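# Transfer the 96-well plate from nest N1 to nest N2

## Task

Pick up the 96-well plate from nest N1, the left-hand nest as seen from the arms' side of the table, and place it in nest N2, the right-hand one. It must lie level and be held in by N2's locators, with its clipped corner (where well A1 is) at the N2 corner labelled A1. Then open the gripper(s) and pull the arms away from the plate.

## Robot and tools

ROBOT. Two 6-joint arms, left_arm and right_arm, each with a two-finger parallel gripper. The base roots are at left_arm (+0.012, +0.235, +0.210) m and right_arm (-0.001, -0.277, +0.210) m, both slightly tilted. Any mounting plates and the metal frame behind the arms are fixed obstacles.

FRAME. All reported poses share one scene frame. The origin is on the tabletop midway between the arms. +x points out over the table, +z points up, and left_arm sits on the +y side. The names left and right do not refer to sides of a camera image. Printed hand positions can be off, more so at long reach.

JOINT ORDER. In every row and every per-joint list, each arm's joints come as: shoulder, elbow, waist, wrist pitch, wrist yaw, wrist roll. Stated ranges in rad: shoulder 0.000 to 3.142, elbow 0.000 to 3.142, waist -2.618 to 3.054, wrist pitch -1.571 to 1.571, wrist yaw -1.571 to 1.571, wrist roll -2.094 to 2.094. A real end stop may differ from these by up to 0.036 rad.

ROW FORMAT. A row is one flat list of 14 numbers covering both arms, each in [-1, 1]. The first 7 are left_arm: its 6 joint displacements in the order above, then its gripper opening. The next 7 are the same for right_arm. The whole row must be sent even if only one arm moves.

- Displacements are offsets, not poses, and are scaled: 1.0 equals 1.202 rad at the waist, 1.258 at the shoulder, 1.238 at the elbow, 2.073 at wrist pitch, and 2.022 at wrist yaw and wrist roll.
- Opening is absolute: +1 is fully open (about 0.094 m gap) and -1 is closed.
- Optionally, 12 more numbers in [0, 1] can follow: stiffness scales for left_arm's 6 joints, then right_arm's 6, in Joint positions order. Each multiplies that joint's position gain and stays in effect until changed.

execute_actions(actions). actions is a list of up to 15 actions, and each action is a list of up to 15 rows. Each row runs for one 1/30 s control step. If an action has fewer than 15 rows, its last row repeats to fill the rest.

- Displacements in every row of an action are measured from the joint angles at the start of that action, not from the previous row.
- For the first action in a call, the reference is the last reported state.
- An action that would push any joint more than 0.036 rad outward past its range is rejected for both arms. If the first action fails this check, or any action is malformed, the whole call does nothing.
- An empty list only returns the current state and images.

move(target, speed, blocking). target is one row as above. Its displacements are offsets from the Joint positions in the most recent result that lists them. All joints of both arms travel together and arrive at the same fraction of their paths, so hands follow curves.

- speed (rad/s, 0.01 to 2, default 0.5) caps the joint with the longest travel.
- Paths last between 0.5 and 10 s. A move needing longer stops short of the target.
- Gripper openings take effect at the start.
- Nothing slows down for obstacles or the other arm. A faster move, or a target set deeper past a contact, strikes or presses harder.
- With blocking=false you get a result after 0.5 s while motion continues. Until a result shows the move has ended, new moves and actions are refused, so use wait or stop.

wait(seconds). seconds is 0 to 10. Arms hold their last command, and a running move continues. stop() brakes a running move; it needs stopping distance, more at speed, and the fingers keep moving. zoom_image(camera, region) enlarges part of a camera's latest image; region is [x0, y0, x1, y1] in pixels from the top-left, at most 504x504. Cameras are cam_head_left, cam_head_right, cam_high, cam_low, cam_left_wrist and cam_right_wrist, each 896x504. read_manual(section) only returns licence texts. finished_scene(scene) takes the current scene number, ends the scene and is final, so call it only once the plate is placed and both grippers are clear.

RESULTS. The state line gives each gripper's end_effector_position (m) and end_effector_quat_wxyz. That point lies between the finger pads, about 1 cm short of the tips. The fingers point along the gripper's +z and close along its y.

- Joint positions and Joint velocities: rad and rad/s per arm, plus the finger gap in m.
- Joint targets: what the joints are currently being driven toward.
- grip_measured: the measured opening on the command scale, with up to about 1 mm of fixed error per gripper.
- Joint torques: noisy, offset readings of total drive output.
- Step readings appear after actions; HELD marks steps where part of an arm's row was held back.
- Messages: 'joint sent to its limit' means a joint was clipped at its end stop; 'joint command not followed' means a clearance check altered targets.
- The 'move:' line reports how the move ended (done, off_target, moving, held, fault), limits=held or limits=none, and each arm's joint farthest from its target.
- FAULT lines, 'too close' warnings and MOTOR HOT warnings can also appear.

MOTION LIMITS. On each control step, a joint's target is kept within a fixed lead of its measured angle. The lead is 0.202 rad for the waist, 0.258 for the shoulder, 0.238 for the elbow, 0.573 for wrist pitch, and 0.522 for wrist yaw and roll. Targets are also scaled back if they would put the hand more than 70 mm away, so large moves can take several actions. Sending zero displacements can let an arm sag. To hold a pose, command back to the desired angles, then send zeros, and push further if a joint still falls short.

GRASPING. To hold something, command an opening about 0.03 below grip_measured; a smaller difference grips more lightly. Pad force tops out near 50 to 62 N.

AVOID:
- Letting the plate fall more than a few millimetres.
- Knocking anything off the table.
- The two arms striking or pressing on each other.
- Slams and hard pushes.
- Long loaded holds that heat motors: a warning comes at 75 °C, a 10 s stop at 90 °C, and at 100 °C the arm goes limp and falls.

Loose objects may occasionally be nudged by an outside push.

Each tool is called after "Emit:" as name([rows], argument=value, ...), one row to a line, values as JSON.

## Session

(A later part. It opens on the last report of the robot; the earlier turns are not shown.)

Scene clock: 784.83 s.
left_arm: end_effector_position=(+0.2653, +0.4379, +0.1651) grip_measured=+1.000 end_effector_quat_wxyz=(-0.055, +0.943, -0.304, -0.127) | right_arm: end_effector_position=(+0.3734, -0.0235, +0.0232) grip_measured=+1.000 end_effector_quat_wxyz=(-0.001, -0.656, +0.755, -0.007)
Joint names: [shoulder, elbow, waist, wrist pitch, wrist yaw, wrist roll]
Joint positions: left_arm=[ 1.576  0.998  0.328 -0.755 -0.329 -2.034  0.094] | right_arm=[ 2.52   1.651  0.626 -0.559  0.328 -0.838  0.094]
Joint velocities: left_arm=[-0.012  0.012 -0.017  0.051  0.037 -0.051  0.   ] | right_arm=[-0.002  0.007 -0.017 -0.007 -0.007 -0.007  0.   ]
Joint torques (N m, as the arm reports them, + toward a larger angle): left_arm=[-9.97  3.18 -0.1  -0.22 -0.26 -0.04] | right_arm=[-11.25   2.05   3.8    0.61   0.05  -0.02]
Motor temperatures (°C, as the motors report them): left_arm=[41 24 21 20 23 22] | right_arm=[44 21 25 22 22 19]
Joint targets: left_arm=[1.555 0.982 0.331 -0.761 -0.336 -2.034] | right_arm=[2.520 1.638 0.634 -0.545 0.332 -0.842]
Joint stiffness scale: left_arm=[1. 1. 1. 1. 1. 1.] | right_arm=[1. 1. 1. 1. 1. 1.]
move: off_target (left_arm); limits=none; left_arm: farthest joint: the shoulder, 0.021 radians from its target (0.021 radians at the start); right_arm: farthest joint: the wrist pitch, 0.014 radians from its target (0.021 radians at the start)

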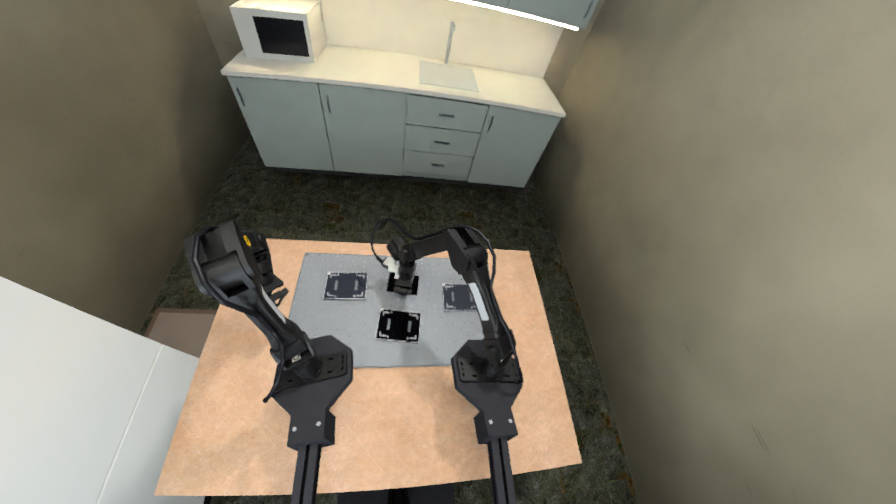

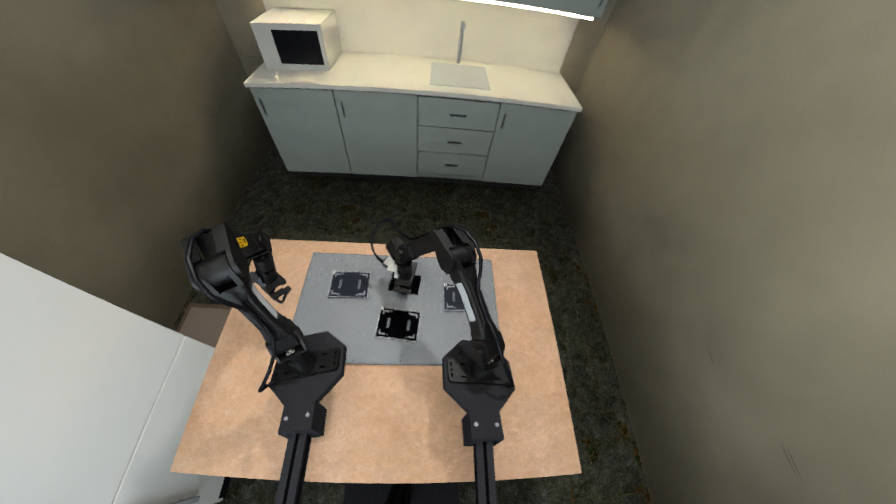

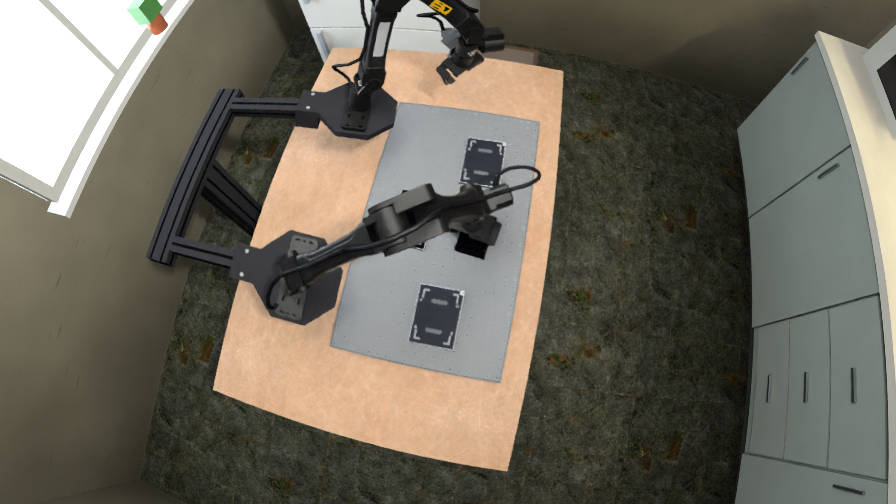

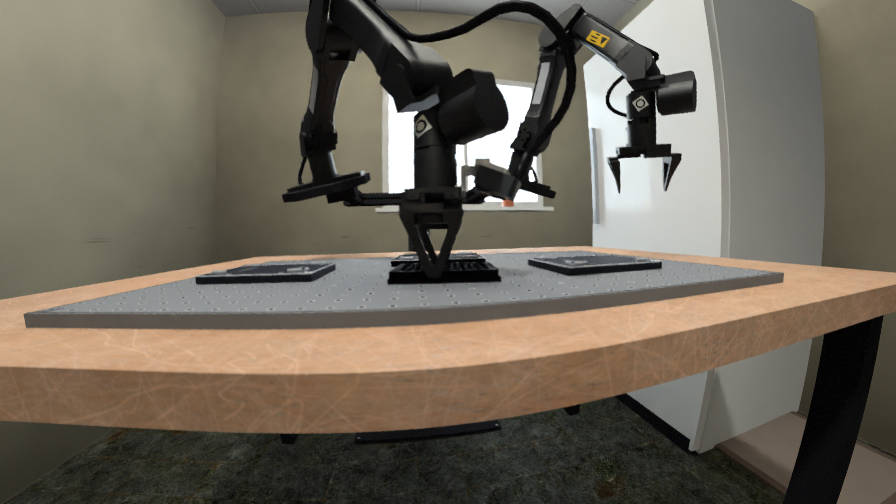

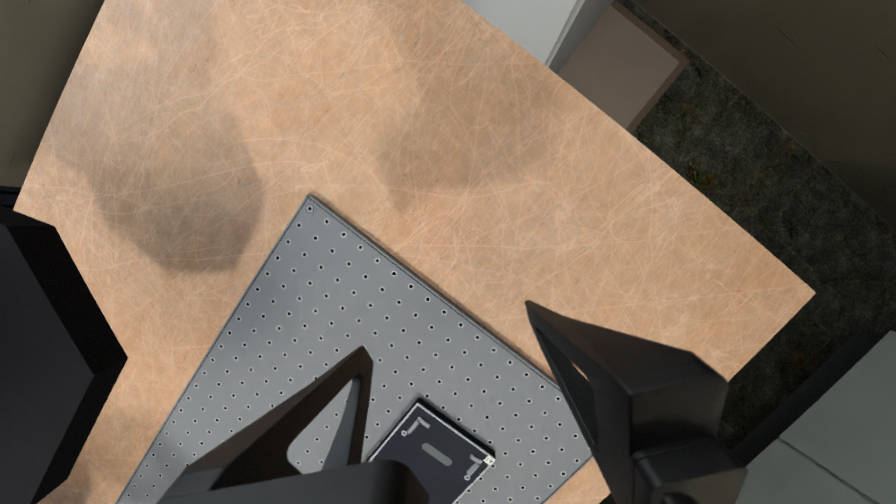

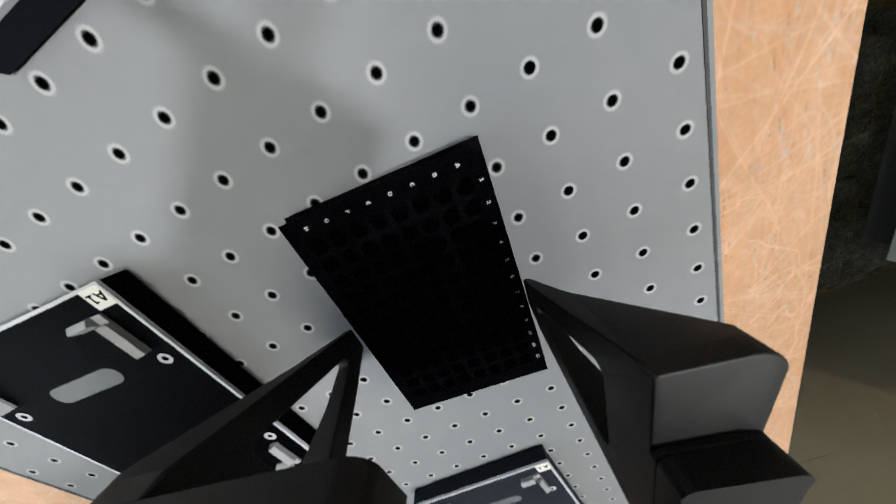

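Emit:
execute_actions([
  [[0,0,0,0,0,0,1,0,-0.0105,0.0066,0.0068,0.002,-0.002,0.95],[0,0,0,0,0,0,1,0,-0.0105,0.0066,0.0068,0.002,-0.002,0.92],[0,0,0,0,0,0,1,0,-0.0105,0.0066,0.0068,0.002,-0.002,0.9],[0,0,0,0,0,0,1,0,-0.0105,0.0066,0.0068,0.002,-0.002,0.88],[0,0,0,0,0,0,1,0,-0.0105,0.0066,0.0068,0.002,-0.002,0.86],[0,0,0,0,0,0,1,0,-0.0105,0.0066,0.0068,0.002,-0.002,0.84],[0,0,0,0,0,0,1,0,-0.0105,0.0066,0.0068,0.002,-0.002,0.82],[0,0,0,0,0,0,1,0,-0.0105,0.0066,0.0068,0.002,-0.002,0.8],[0,0,0,0,0,0,1,0,-0.0105,0.0066,0.0068,0.002,-0.002,0.79],[0,0,0,0,0,0,1,0,-0.0105,0.0066,0.0068,0.002,-0.002,0.78],[0,0,0,0,0,0,1,0,-0.0105,0.0066,0.0068,0.002,-0.002,0.77],[0,0,0,0,0,0,1,0,-0.0105,0.0066,0.0068,0.002,-0.002,0.76],[0,0,0,0,0,0,1,0,-0.0105,0.0066,0.0068,0.002,-0.002,0.75],[0,0,0,0,0,0,1,0,-0.0105,0.0066,0.0068,0.002,-0.002,0.74],[0,0,0,0,0,0,1,0,-0.0105,0.0066,0.0068,0.002,-0.002,0.73]],
  [[-0.0167,-0.013,0.0025,-0.003,-0.0035,0,1,0,0,0,0,0,0,0.72],[-0.0167,-0.013,0.0025,-0.003,-0.0035,0,1,0,0,0,0,0,0,0.71],[-0.0167,-0.013,0.0025,-0.003,-0.0035,0,1,0,0,0,0,0,0,0.70]],
])

Scene clock: 800.00 s.
left_arm: end_effector_position=(+0.2653, +0.4379, +0.1651) grip_measured=+1.000 end_effector_quat_wxyz=(-0.055, +0.943, -0.304, -0.127) | right_arm: end_effector_position=(+0.3736, -0.0234, +0.0232) grip_measured=+0.733 end_effector_quat_wxyz=(-0.000, -0.656, +0.755, -0.007)
Joint names: [shoulder, elbow, waist, wrist pitch, wrist yaw, wrist roll]
Joint positions: left_arm=[ 1.576  0.998  0.328 -0.755 -0.329 -2.034  0.094] | right_arm=[ 2.52   1.651  0.626 -0.559  0.329 -0.838  0.081]
Joint velocities: left_arm=[ 0.007 -0.032 -0.007 -0.081 -0.051  0.066  0.   ] | right_arm=[ 0.002  0.012 -0.007  0.037 -0.037  0.007 -0.   ]
Joint torques (N m, as the arm reports them, + toward a larger angle): left_arm=[-9.98  3.17 -0.11 -0.21 -0.26 -0.04] | right_arm=[-11.21   2.94   3.27   0.46   0.     0.03]
Motor temperatures (°C, as the motors report them): left_arm=[41 24 21 20 23 22] | right_arm=[44 21 25 22 22 19]
Joint targets: left_arm=[1.555 0.982 0.331 -0.761 -0.336 -2.034] | right_arm=[2.520 1.651 0.626 -0.559 0.329 -0.838]
Joint stiffness scale: left_arm=[1. 1. 1. 1. 1. 1.] | right_arm=[1. 1. 1. 1. 1. 1.]
Step readings (joint positions; steps 1 to 15: 1st action; 16 to 30: 2nd action):
0: left_arm=[1.576 0.998 0.328 -0.755 -0.329 -2.034] | right_arm=[2.520 1.651 0.626 -0.559 0.328 -0.838]
1: left_arm=[1.576 0.998 0.328 -0.755 -0.329 -2.034] | right_arm=[2.520 1.651 0.626 -0.559 0.328 -0.838]
2: left_arm=[1.576 0.998 0.328 -0.755 -0.329 -2.034] | right_arm=[2.520 1.651 0.626 -0.559 0.328 -0.838]
4: left_arm=[1.576 0.998 0.328 -0.755 -0.329 -2.034] | right_arm=[2.520 1.651 0.626 -0.559 0.329 -0.838]
8: left_arm=[1.576 0.998 0.328 -0.755 -0.329 -2.034] | right_arm=[2.520 1.651 0.626 -0.559 0.329 -0.838]
15: left_arm=[1.576 0.998 0.328 -0.755 -0.329 -2.034] | right_arm=[2.520 1.651 0.626 -0.559 0.329 -0.838]
16: left_arm=[1.576 0.998 0.328 -0.755 -0.329 -2.034] | right_arm=[2.520 1.651 0.626 -0.559 0.329 -0.839]
17: left_arm=[1.576 0.998 0.328 -0.755 -0.329 -2.034] | right_arm=[2.520 1.651 0.626 -0.559 0.329 -0.838]
19: left_arm=[1.576 0.998 0.328 -0.755 -0.329 -2.034] | right_arm=[2.520 1.651 0.626 -0.559 0.329 -0.838]
23: left_arm=[1.576 0.998 0.328 -0.755 -0.329 -2.034] | right_arm=[2.520 1.651 0.626 -0.559 0.329 -0.838]
30: Joint positions above

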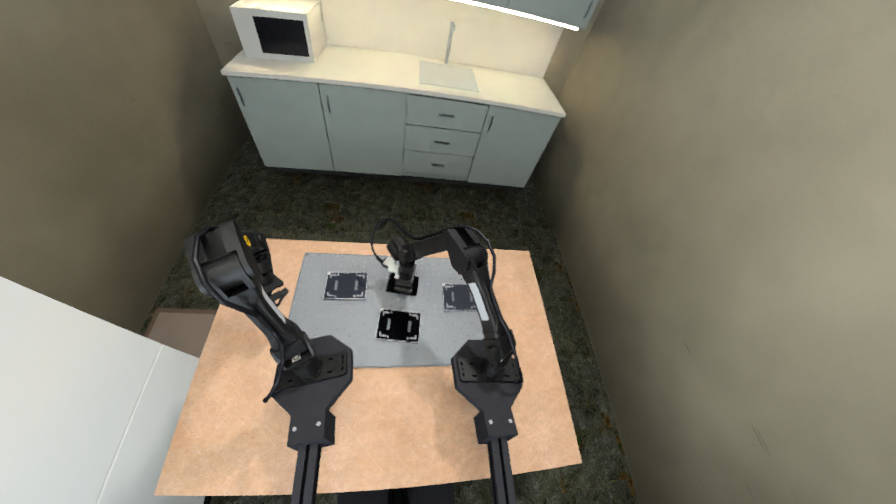

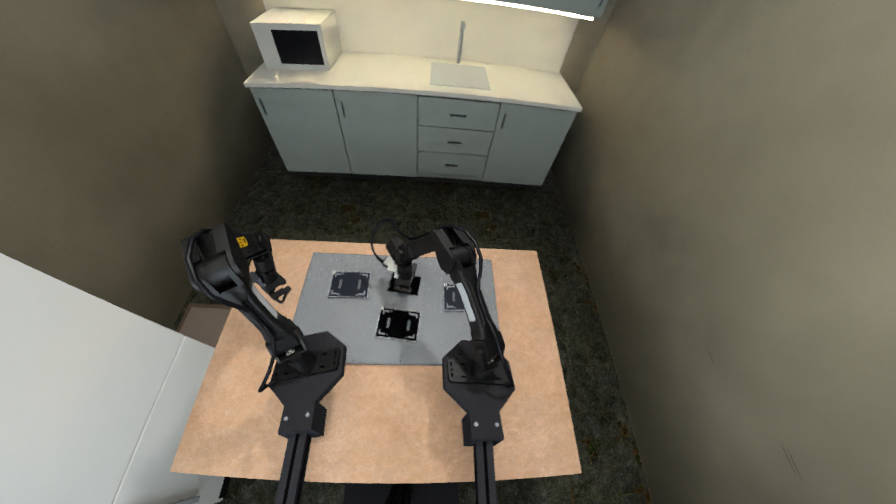

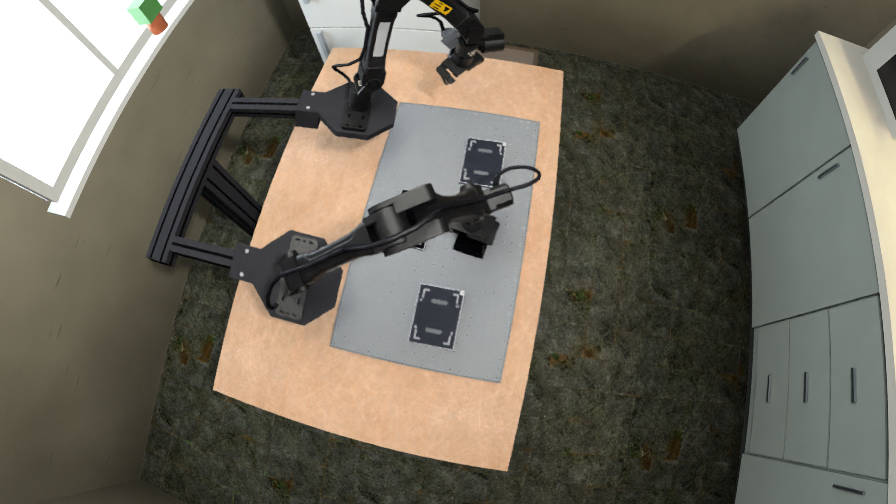

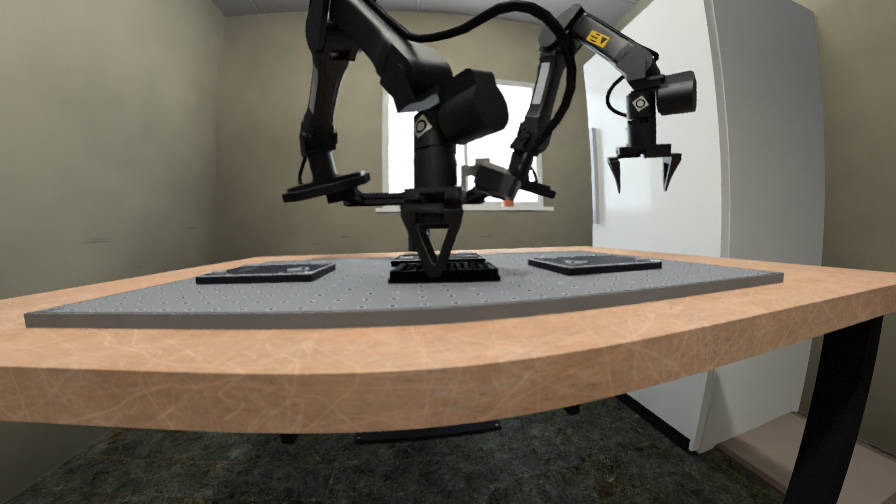

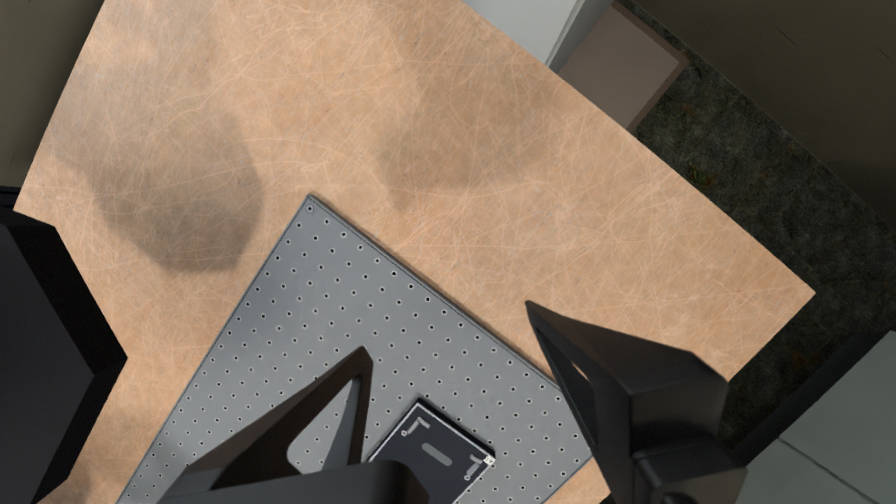

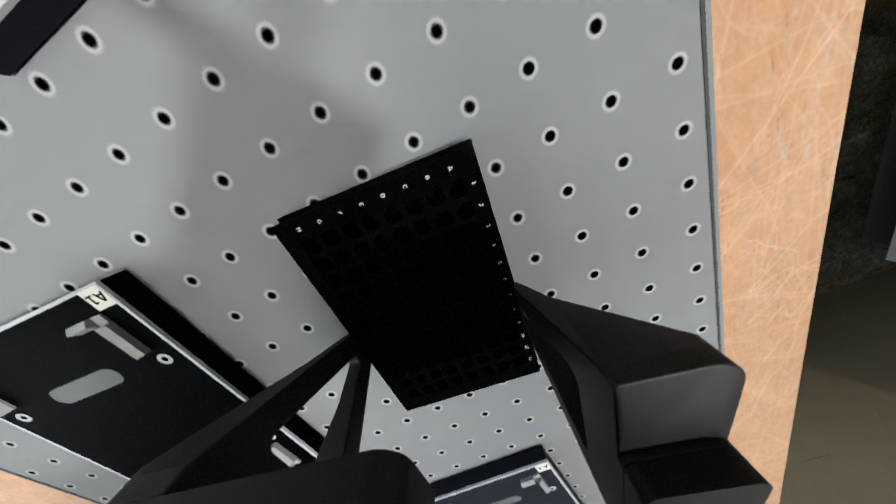

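Emit:
move(target=[-0.0167,-0.013,0.0025,-0.003,-0.0035,0,1,-0.115,-0.027,0.03,-0.047,0,0,0.70], speed=0.15)

Scene clock: 856.63 s.
left_arm: end_effector_position=(+0.2653, +0.4379, +0.1651) grip_measured=+1.000 end_effector_quat_wxyz=(-0.055, +0.943, -0.304, -0.127) | right_arm: end_effector_position=(+0.3780, -0.0275, +0.0655) grip_measured=+0.733 end_effector_quat_wxyz=(+0.003, -0.661, +0.750, -0.007)
Joint names: [shoulder, elbow, waist, wrist pitch, wrist yaw, wrist roll]
Joint positions: left_arm=[ 1.576  0.998  0.328 -0.755 -0.329 -2.034  0.094] | right_arm=[ 2.41   1.631  0.642 -0.648  0.329 -0.838  0.081]
Joint velocities: left_arm=[ 0.012  0.022 -0.017 -0.022 -0.007 -0.007  0.   ] | right_arm=[-0.012 -0.012 -0.027 -0.007  0.022  0.037  0.001]
Joint torques (N m, as the arm reports them, + toward a larger angle): left_arm=[-9.98  3.18 -0.11 -0.22 -0.26 -0.04] | right_arm=[-13.68   2.29   4.68   0.36   0.02   0.02]
Motor temperatures (°C, as the motors report them): left_arm=[41 24 21 20 23 22] | right_arm=[44 22 25 22 22 19]
Joint targets: left_arm=[1.555 0.982 0.331 -0.761 -0.336 -2.034] | right_arm=[2.375 1.618 0.662 -0.656 0.329 -0.838]
Joint stiffness scale: left_arm=[1. 1. 1. 1. 1. 1.] | right_arm=[1. 1. 1. 1. 1. 1.]
move: off_target (left_arm, right_arm); limits=none; left_arm: farthest joint: the shoulder, 0.021 radians from its target (0.021 radians at the start); right_arm: farthest joint: the shoulder, 0.034 radians from its target (0.145 radians at the start)

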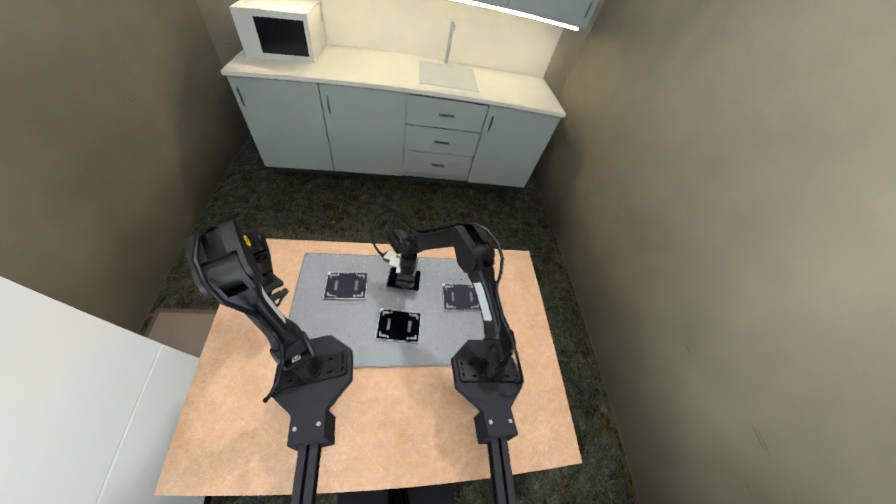

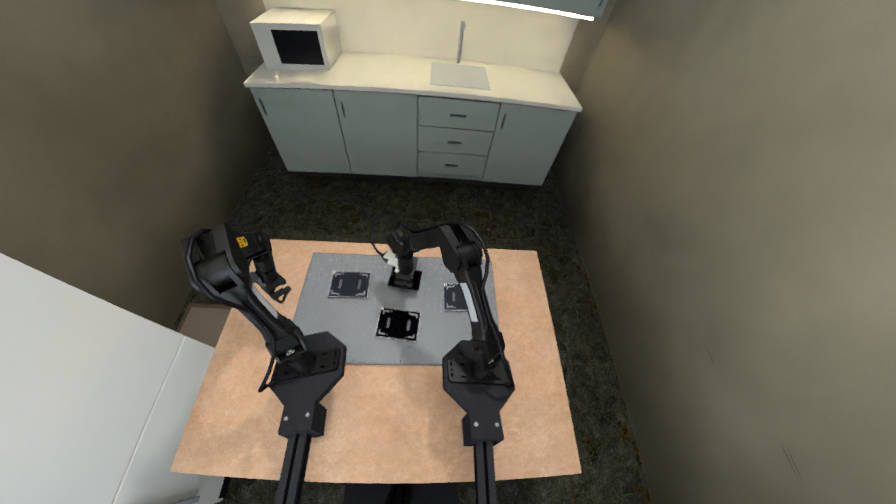

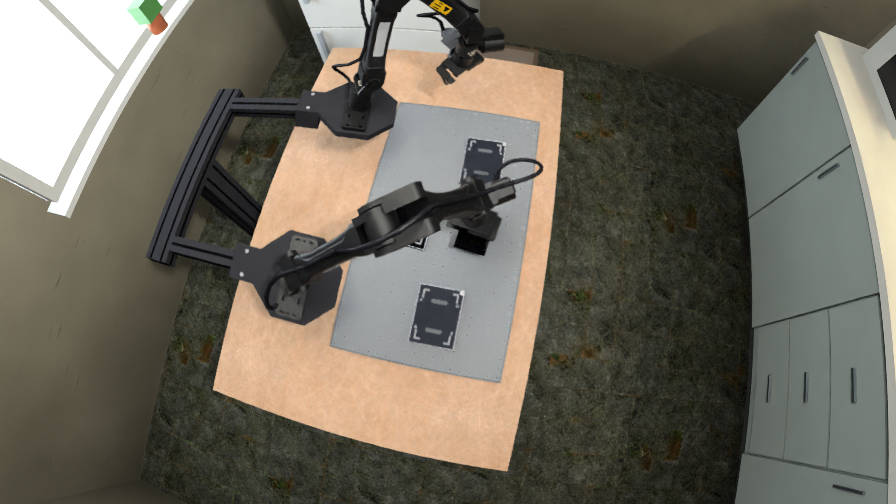

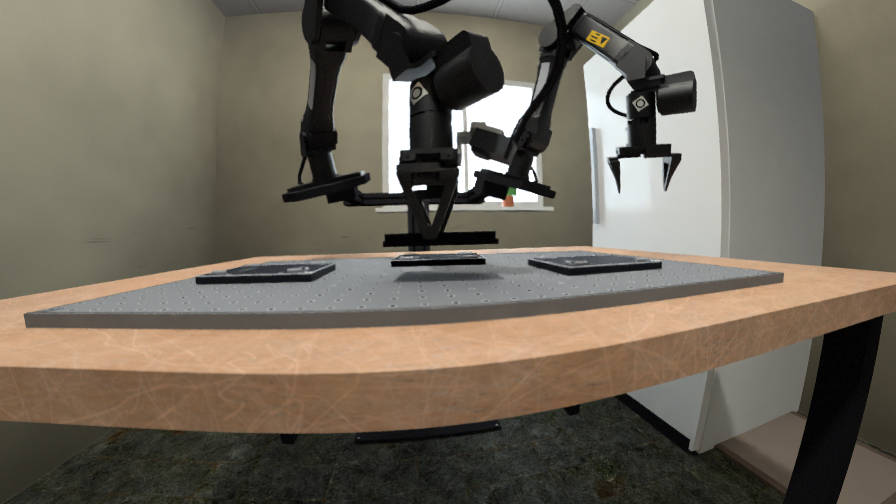

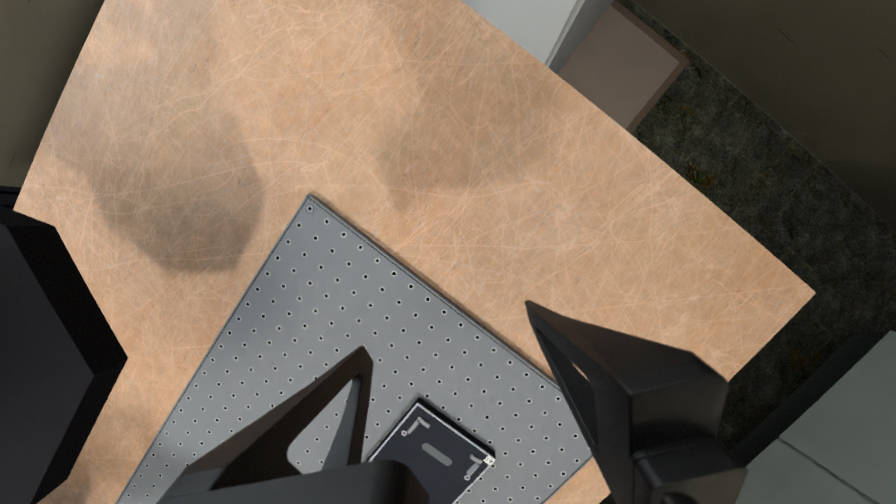

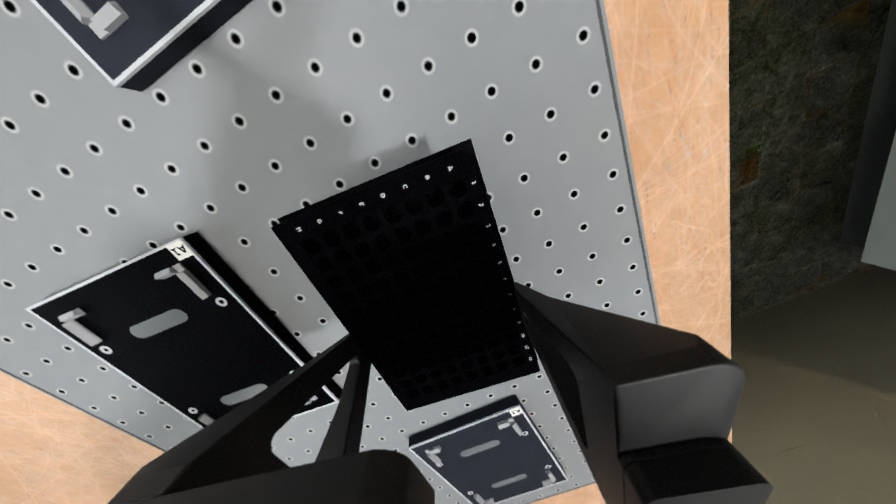

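Emit:
move(target=[-0.0167,-0.013,0.0025,-0.003,-0.0035,0,1,-0.449,-0.5566,-0.427,0.136,-0.065,-0.317,0.70], speed=0.4)

Scene clock: 864.97 s.
left_arm: end_effector_position=(+0.2653, +0.4379, +0.1651) grip_measured=+1.000 end_effector_quat_wxyz=(-0.055, +0.943, -0.304, -0.127) | right_arm: end_effector_position=(+0.3408, -0.2572, +0.0848) grip_measured=+0.733 end_effector_quat_wxyz=(+0.001, +0.703, -0.711, +0.001)
Joint names: [shoulder, elbow, waist, wrist pitch, wrist yaw, wrist roll]
Joint positions: left_arm=[ 1.576  0.998  0.328 -0.755 -0.329 -2.034  0.094] | right_arm=[ 1.875  0.956  0.129 -0.377  0.212 -1.47   0.081]
Joint velocities: left_arm=[-0.002 -0.012 -0.002 -0.007  0.051 -0.051  0.   ] | right_arm=[ 0.002  0.017 -0.017 -0.022  0.007  0.007 -0.   ]
Joint torques (N m, as the arm reports them, + toward a larger angle): left_arm=[-9.97  3.18 -0.11 -0.21 -0.26 -0.04] | right_arm=[-10.41   1.48   1.42   0.61  -0.16  -0.07]
Motor temperatures (°C, as the motors report them): left_arm=[41 24 21 20 23 22] | right_arm=[45 22 25 22 22 19]
Joint targets: left_arm=[1.555 0.982 0.331 -0.761 -0.336 -2.034] | right_arm=[1.845 0.942 0.129 -0.366 0.197 -1.479]
Joint stiffness scale: left_arm=[1. 1. 1. 1. 1. 1.] | right_arm=[1. 1. 1. 1. 1. 1.]
move: off_target (left_arm, right_arm); limits=none; left_arm: farthest joint: the shoulder, 0.021 radians from its target (0.021 radians at the start); right_arm: farthest joint: the shoulder, 0.030 radians from its target (0.564 radians at the start)

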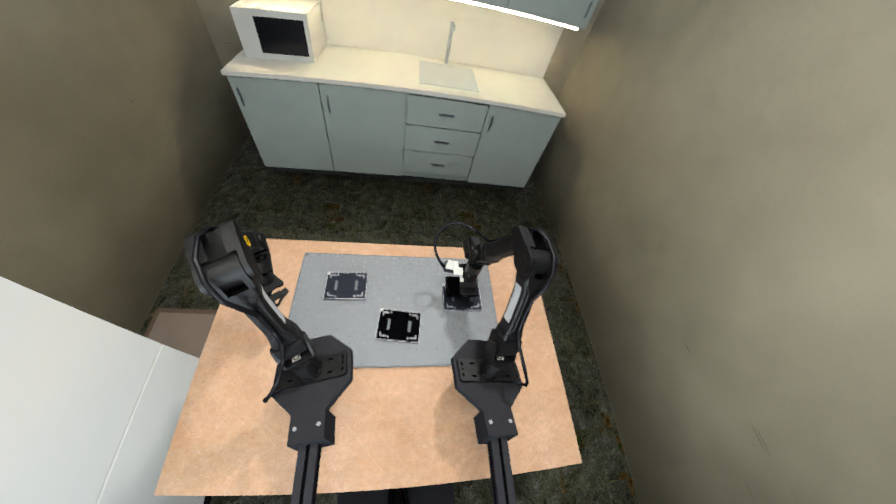

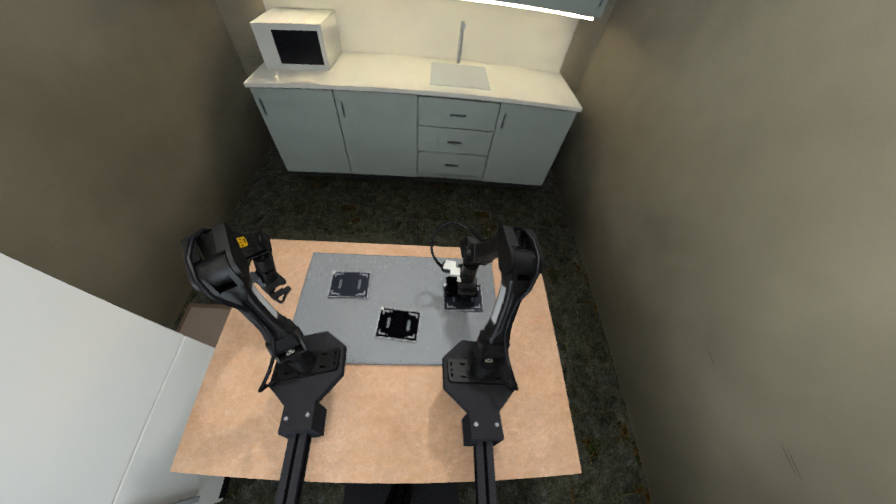

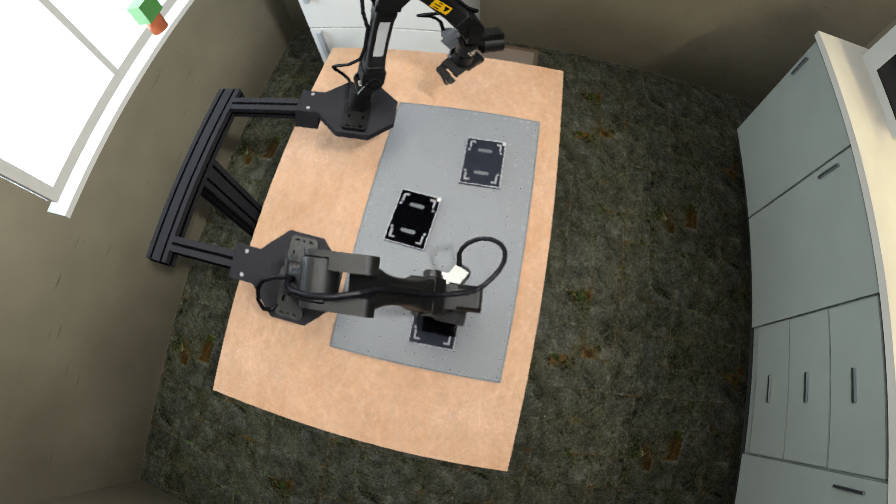

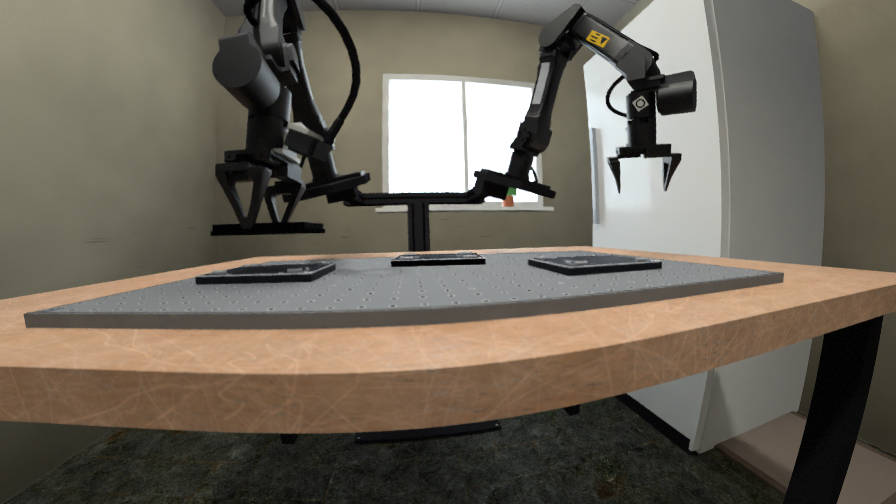

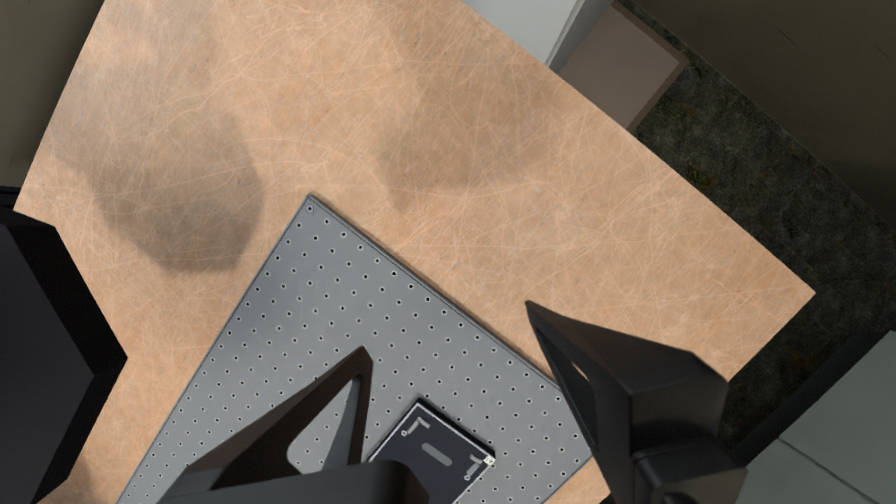

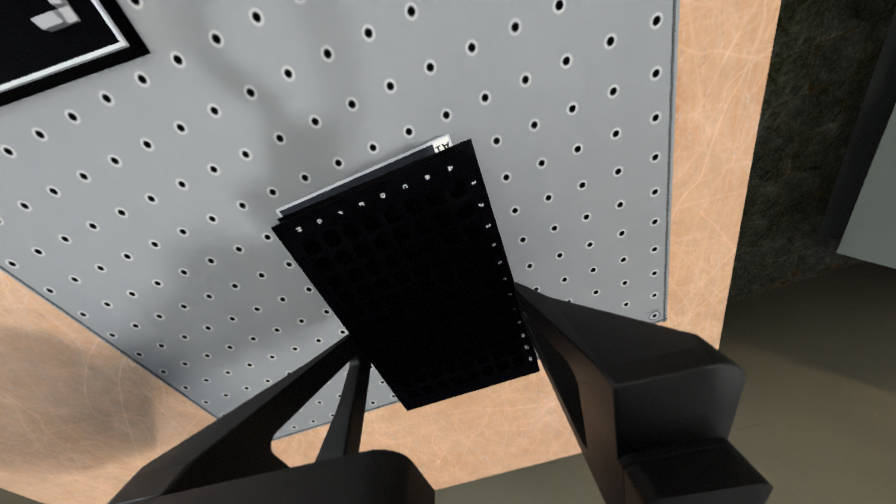

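Emit:
zoom_image(camera="cam_low", region=[180, 190, 360, 300])

Emit:
zoom_image(camera="cam_head_right", region=[410, 230, 520, 330])

Emit:
zoom_image(camera="cam_high", region=[380, 250, 520, 370])

Region (180, 190, 360, 300) of cam_low's 896x504 image, scaled by 2.800, with more detail than that image has.

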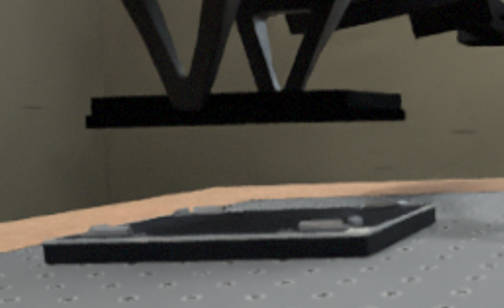

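Region (410, 230, 520, 330) of cam_head_right's 896x504 image, scaled by 4.582, with more detail than that image has; it fills the top 458 rows of this view, and the rest is white.

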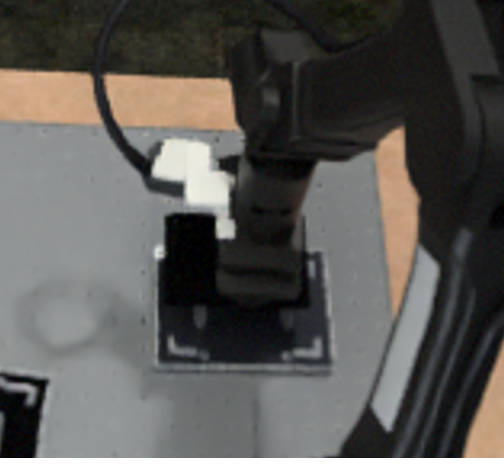

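Region (380, 250, 520, 370) of cam_high's 896x504 image, scaled by 3.600, with more detail than that image has; it fills the top 432 rows of this view, and the rest is white.

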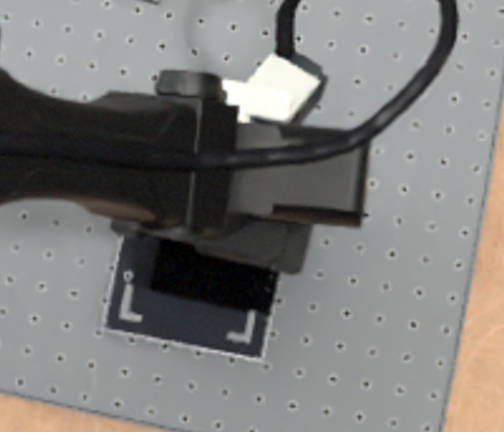

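Emit:
move(target=[-0.0167,-0.013,0.0025,-0.003,-0.0035,0,1,0.05,-0.041,-0.014,0.057,-0.0085,-0.0106,0.70], speed=0.1)

Emit:
zoom_image(camera="cam_low", region=[180, 190, 360, 300])

Emit:
zoom_image(camera="cam_right_wrist", region=[200, 60, 600, 420])

Scene clock: 924.17 s.
left_arm: end_effector_position=(+0.2653, +0.4379, +0.1651) grip_measured=+1.000 end_effector_quat_wxyz=(-0.055, +0.943, -0.304, -0.127) | right_arm: end_effector_position=(+0.3360, -0.2565, +0.0629) grip_measured=+0.733 end_effector_quat_wxyz=(-0.002, +0.703, -0.711, +0.005)
Joint names: [shoulder, elbow, waist, wrist pitch, wrist yaw, wrist roll]
Joint positions: left_arm=[ 1.576  0.998  0.328 -0.755 -0.329 -2.034  0.094] | right_arm=[ 1.934  0.921  0.119 -0.271  0.21  -1.483  0.081]
Joint velocities: left_arm=[-0.002  0.022 -0.027 -0.022 -0.051 -0.037  0.   ] | right_arm=[ 0.002  0.007 -0.007  0.051 -0.037 -0.007 -0.   ]
Joint torques (N m, as the arm reports them, + toward a larger angle): left_arm=[-9.97  3.19 -0.11 -0.21 -0.26 -0.04] | right_arm=[-7.87  1.08  0.96  0.63 -0.16 -0.06]
Motor temperatures (°C, as the motors report them): left_arm=[41 24 21 20 23 22] | right_arm=[43 21 24 22 22 19]
Joint targets: left_arm=[1.555 0.982 0.331 -0.761 -0.336 -2.034] | right_arm=[1.938 0.906 0.112 -0.259 0.195 -1.492]
Joint stiffness scale: left_arm=[1. 1. 1. 1. 1. 1.] | right_arm=[1. 1. 1. 1. 1. 1.]
move: off_target (left_arm); limits=none; left_arm: farthest joint: the shoulder, 0.021 radians from its target (0.021 radians at the start); right_arm: farthest joint: the elbow, 0.016 radians from its target (0.051 radians at the start)

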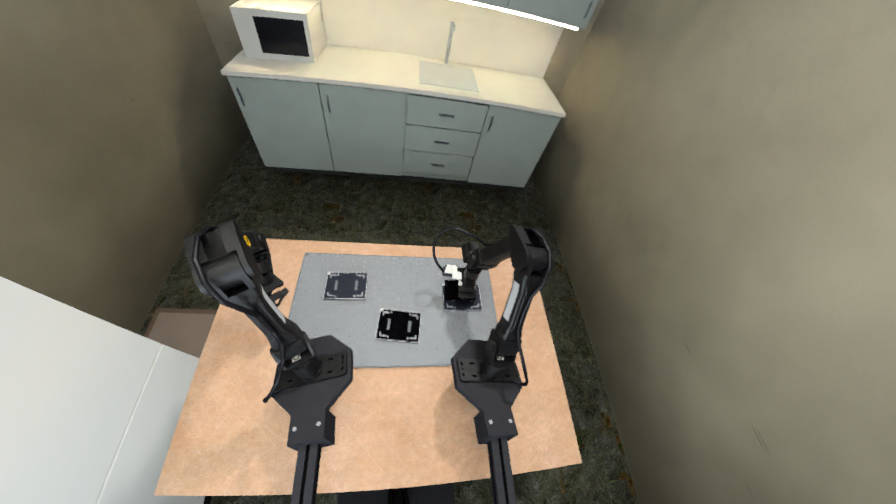

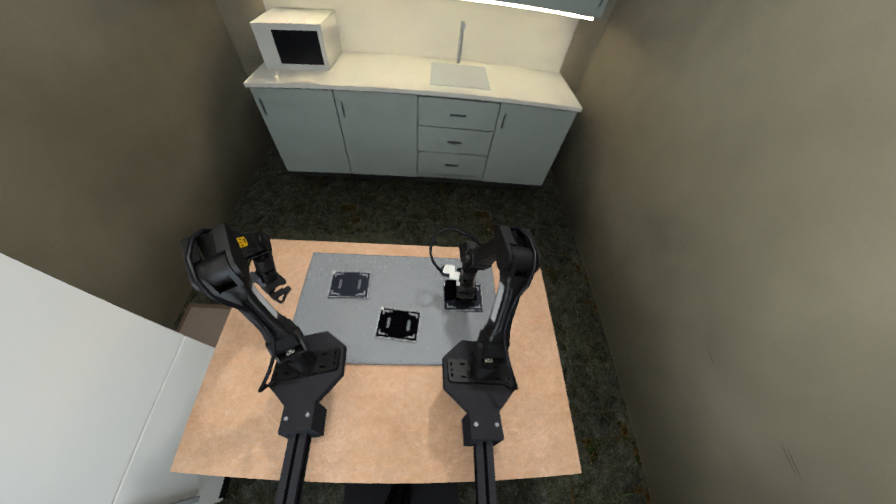

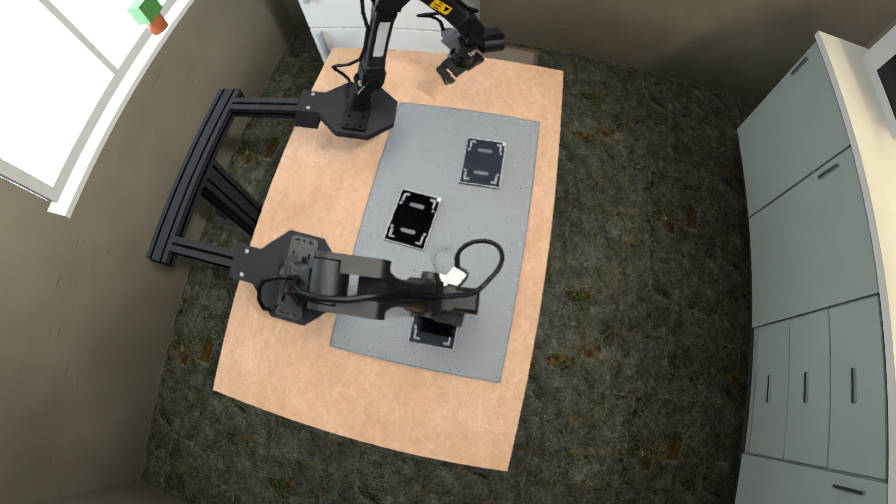

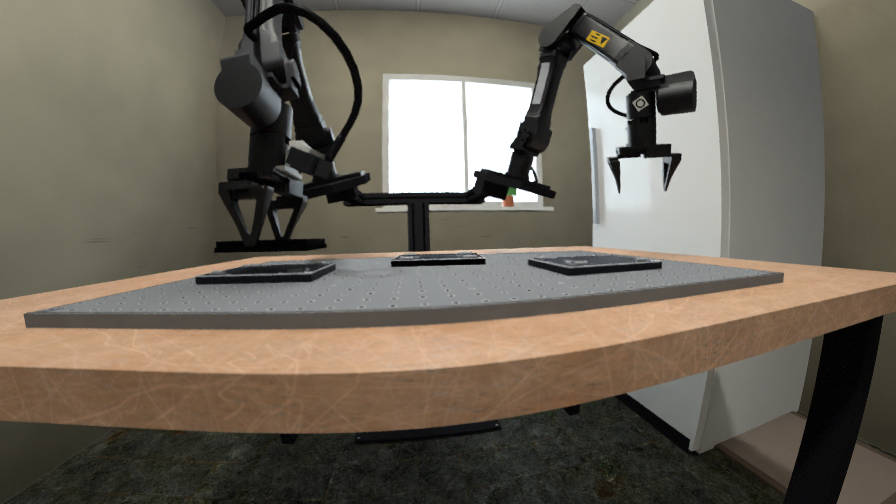

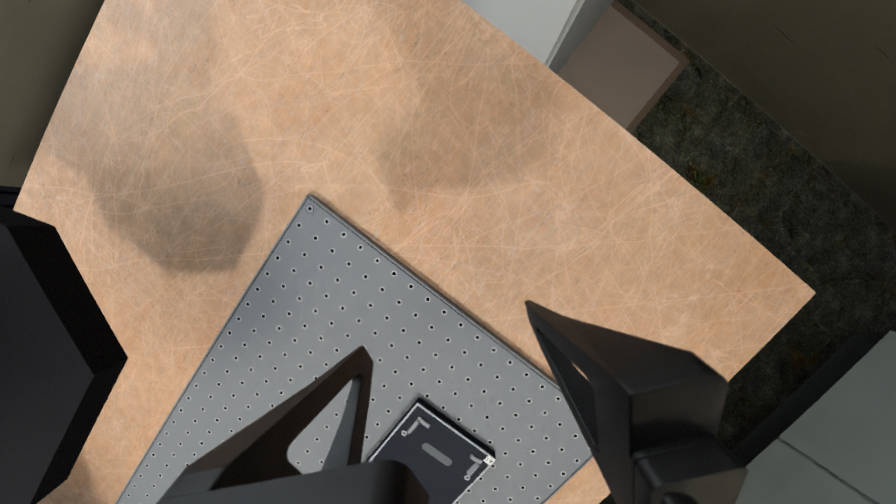

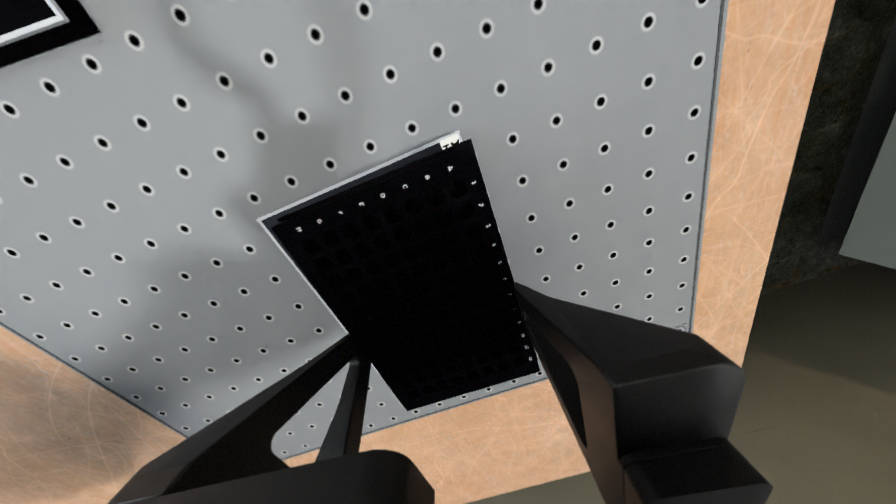

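Region (180, 190, 360, 300) of cam_low's 896x504 image, scaled by 2.800, with more detail than that image has.

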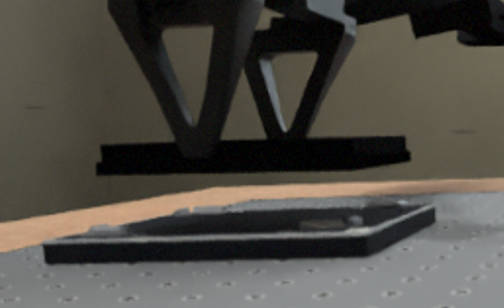

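Region (200, 60, 600, 420) of cam_right_wrist's 896x504 image, scaled by 1.260, with more detail than that image has; it fills the top 454 rows of this view, and the rest is white.

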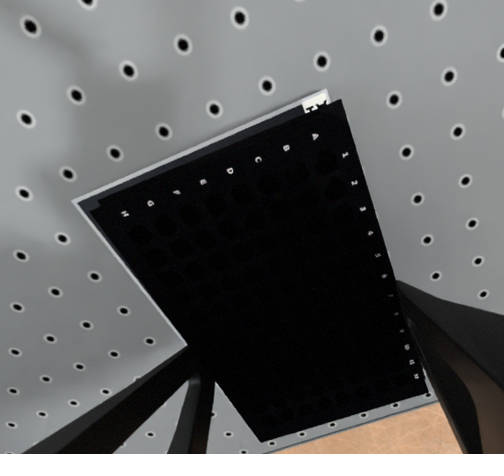

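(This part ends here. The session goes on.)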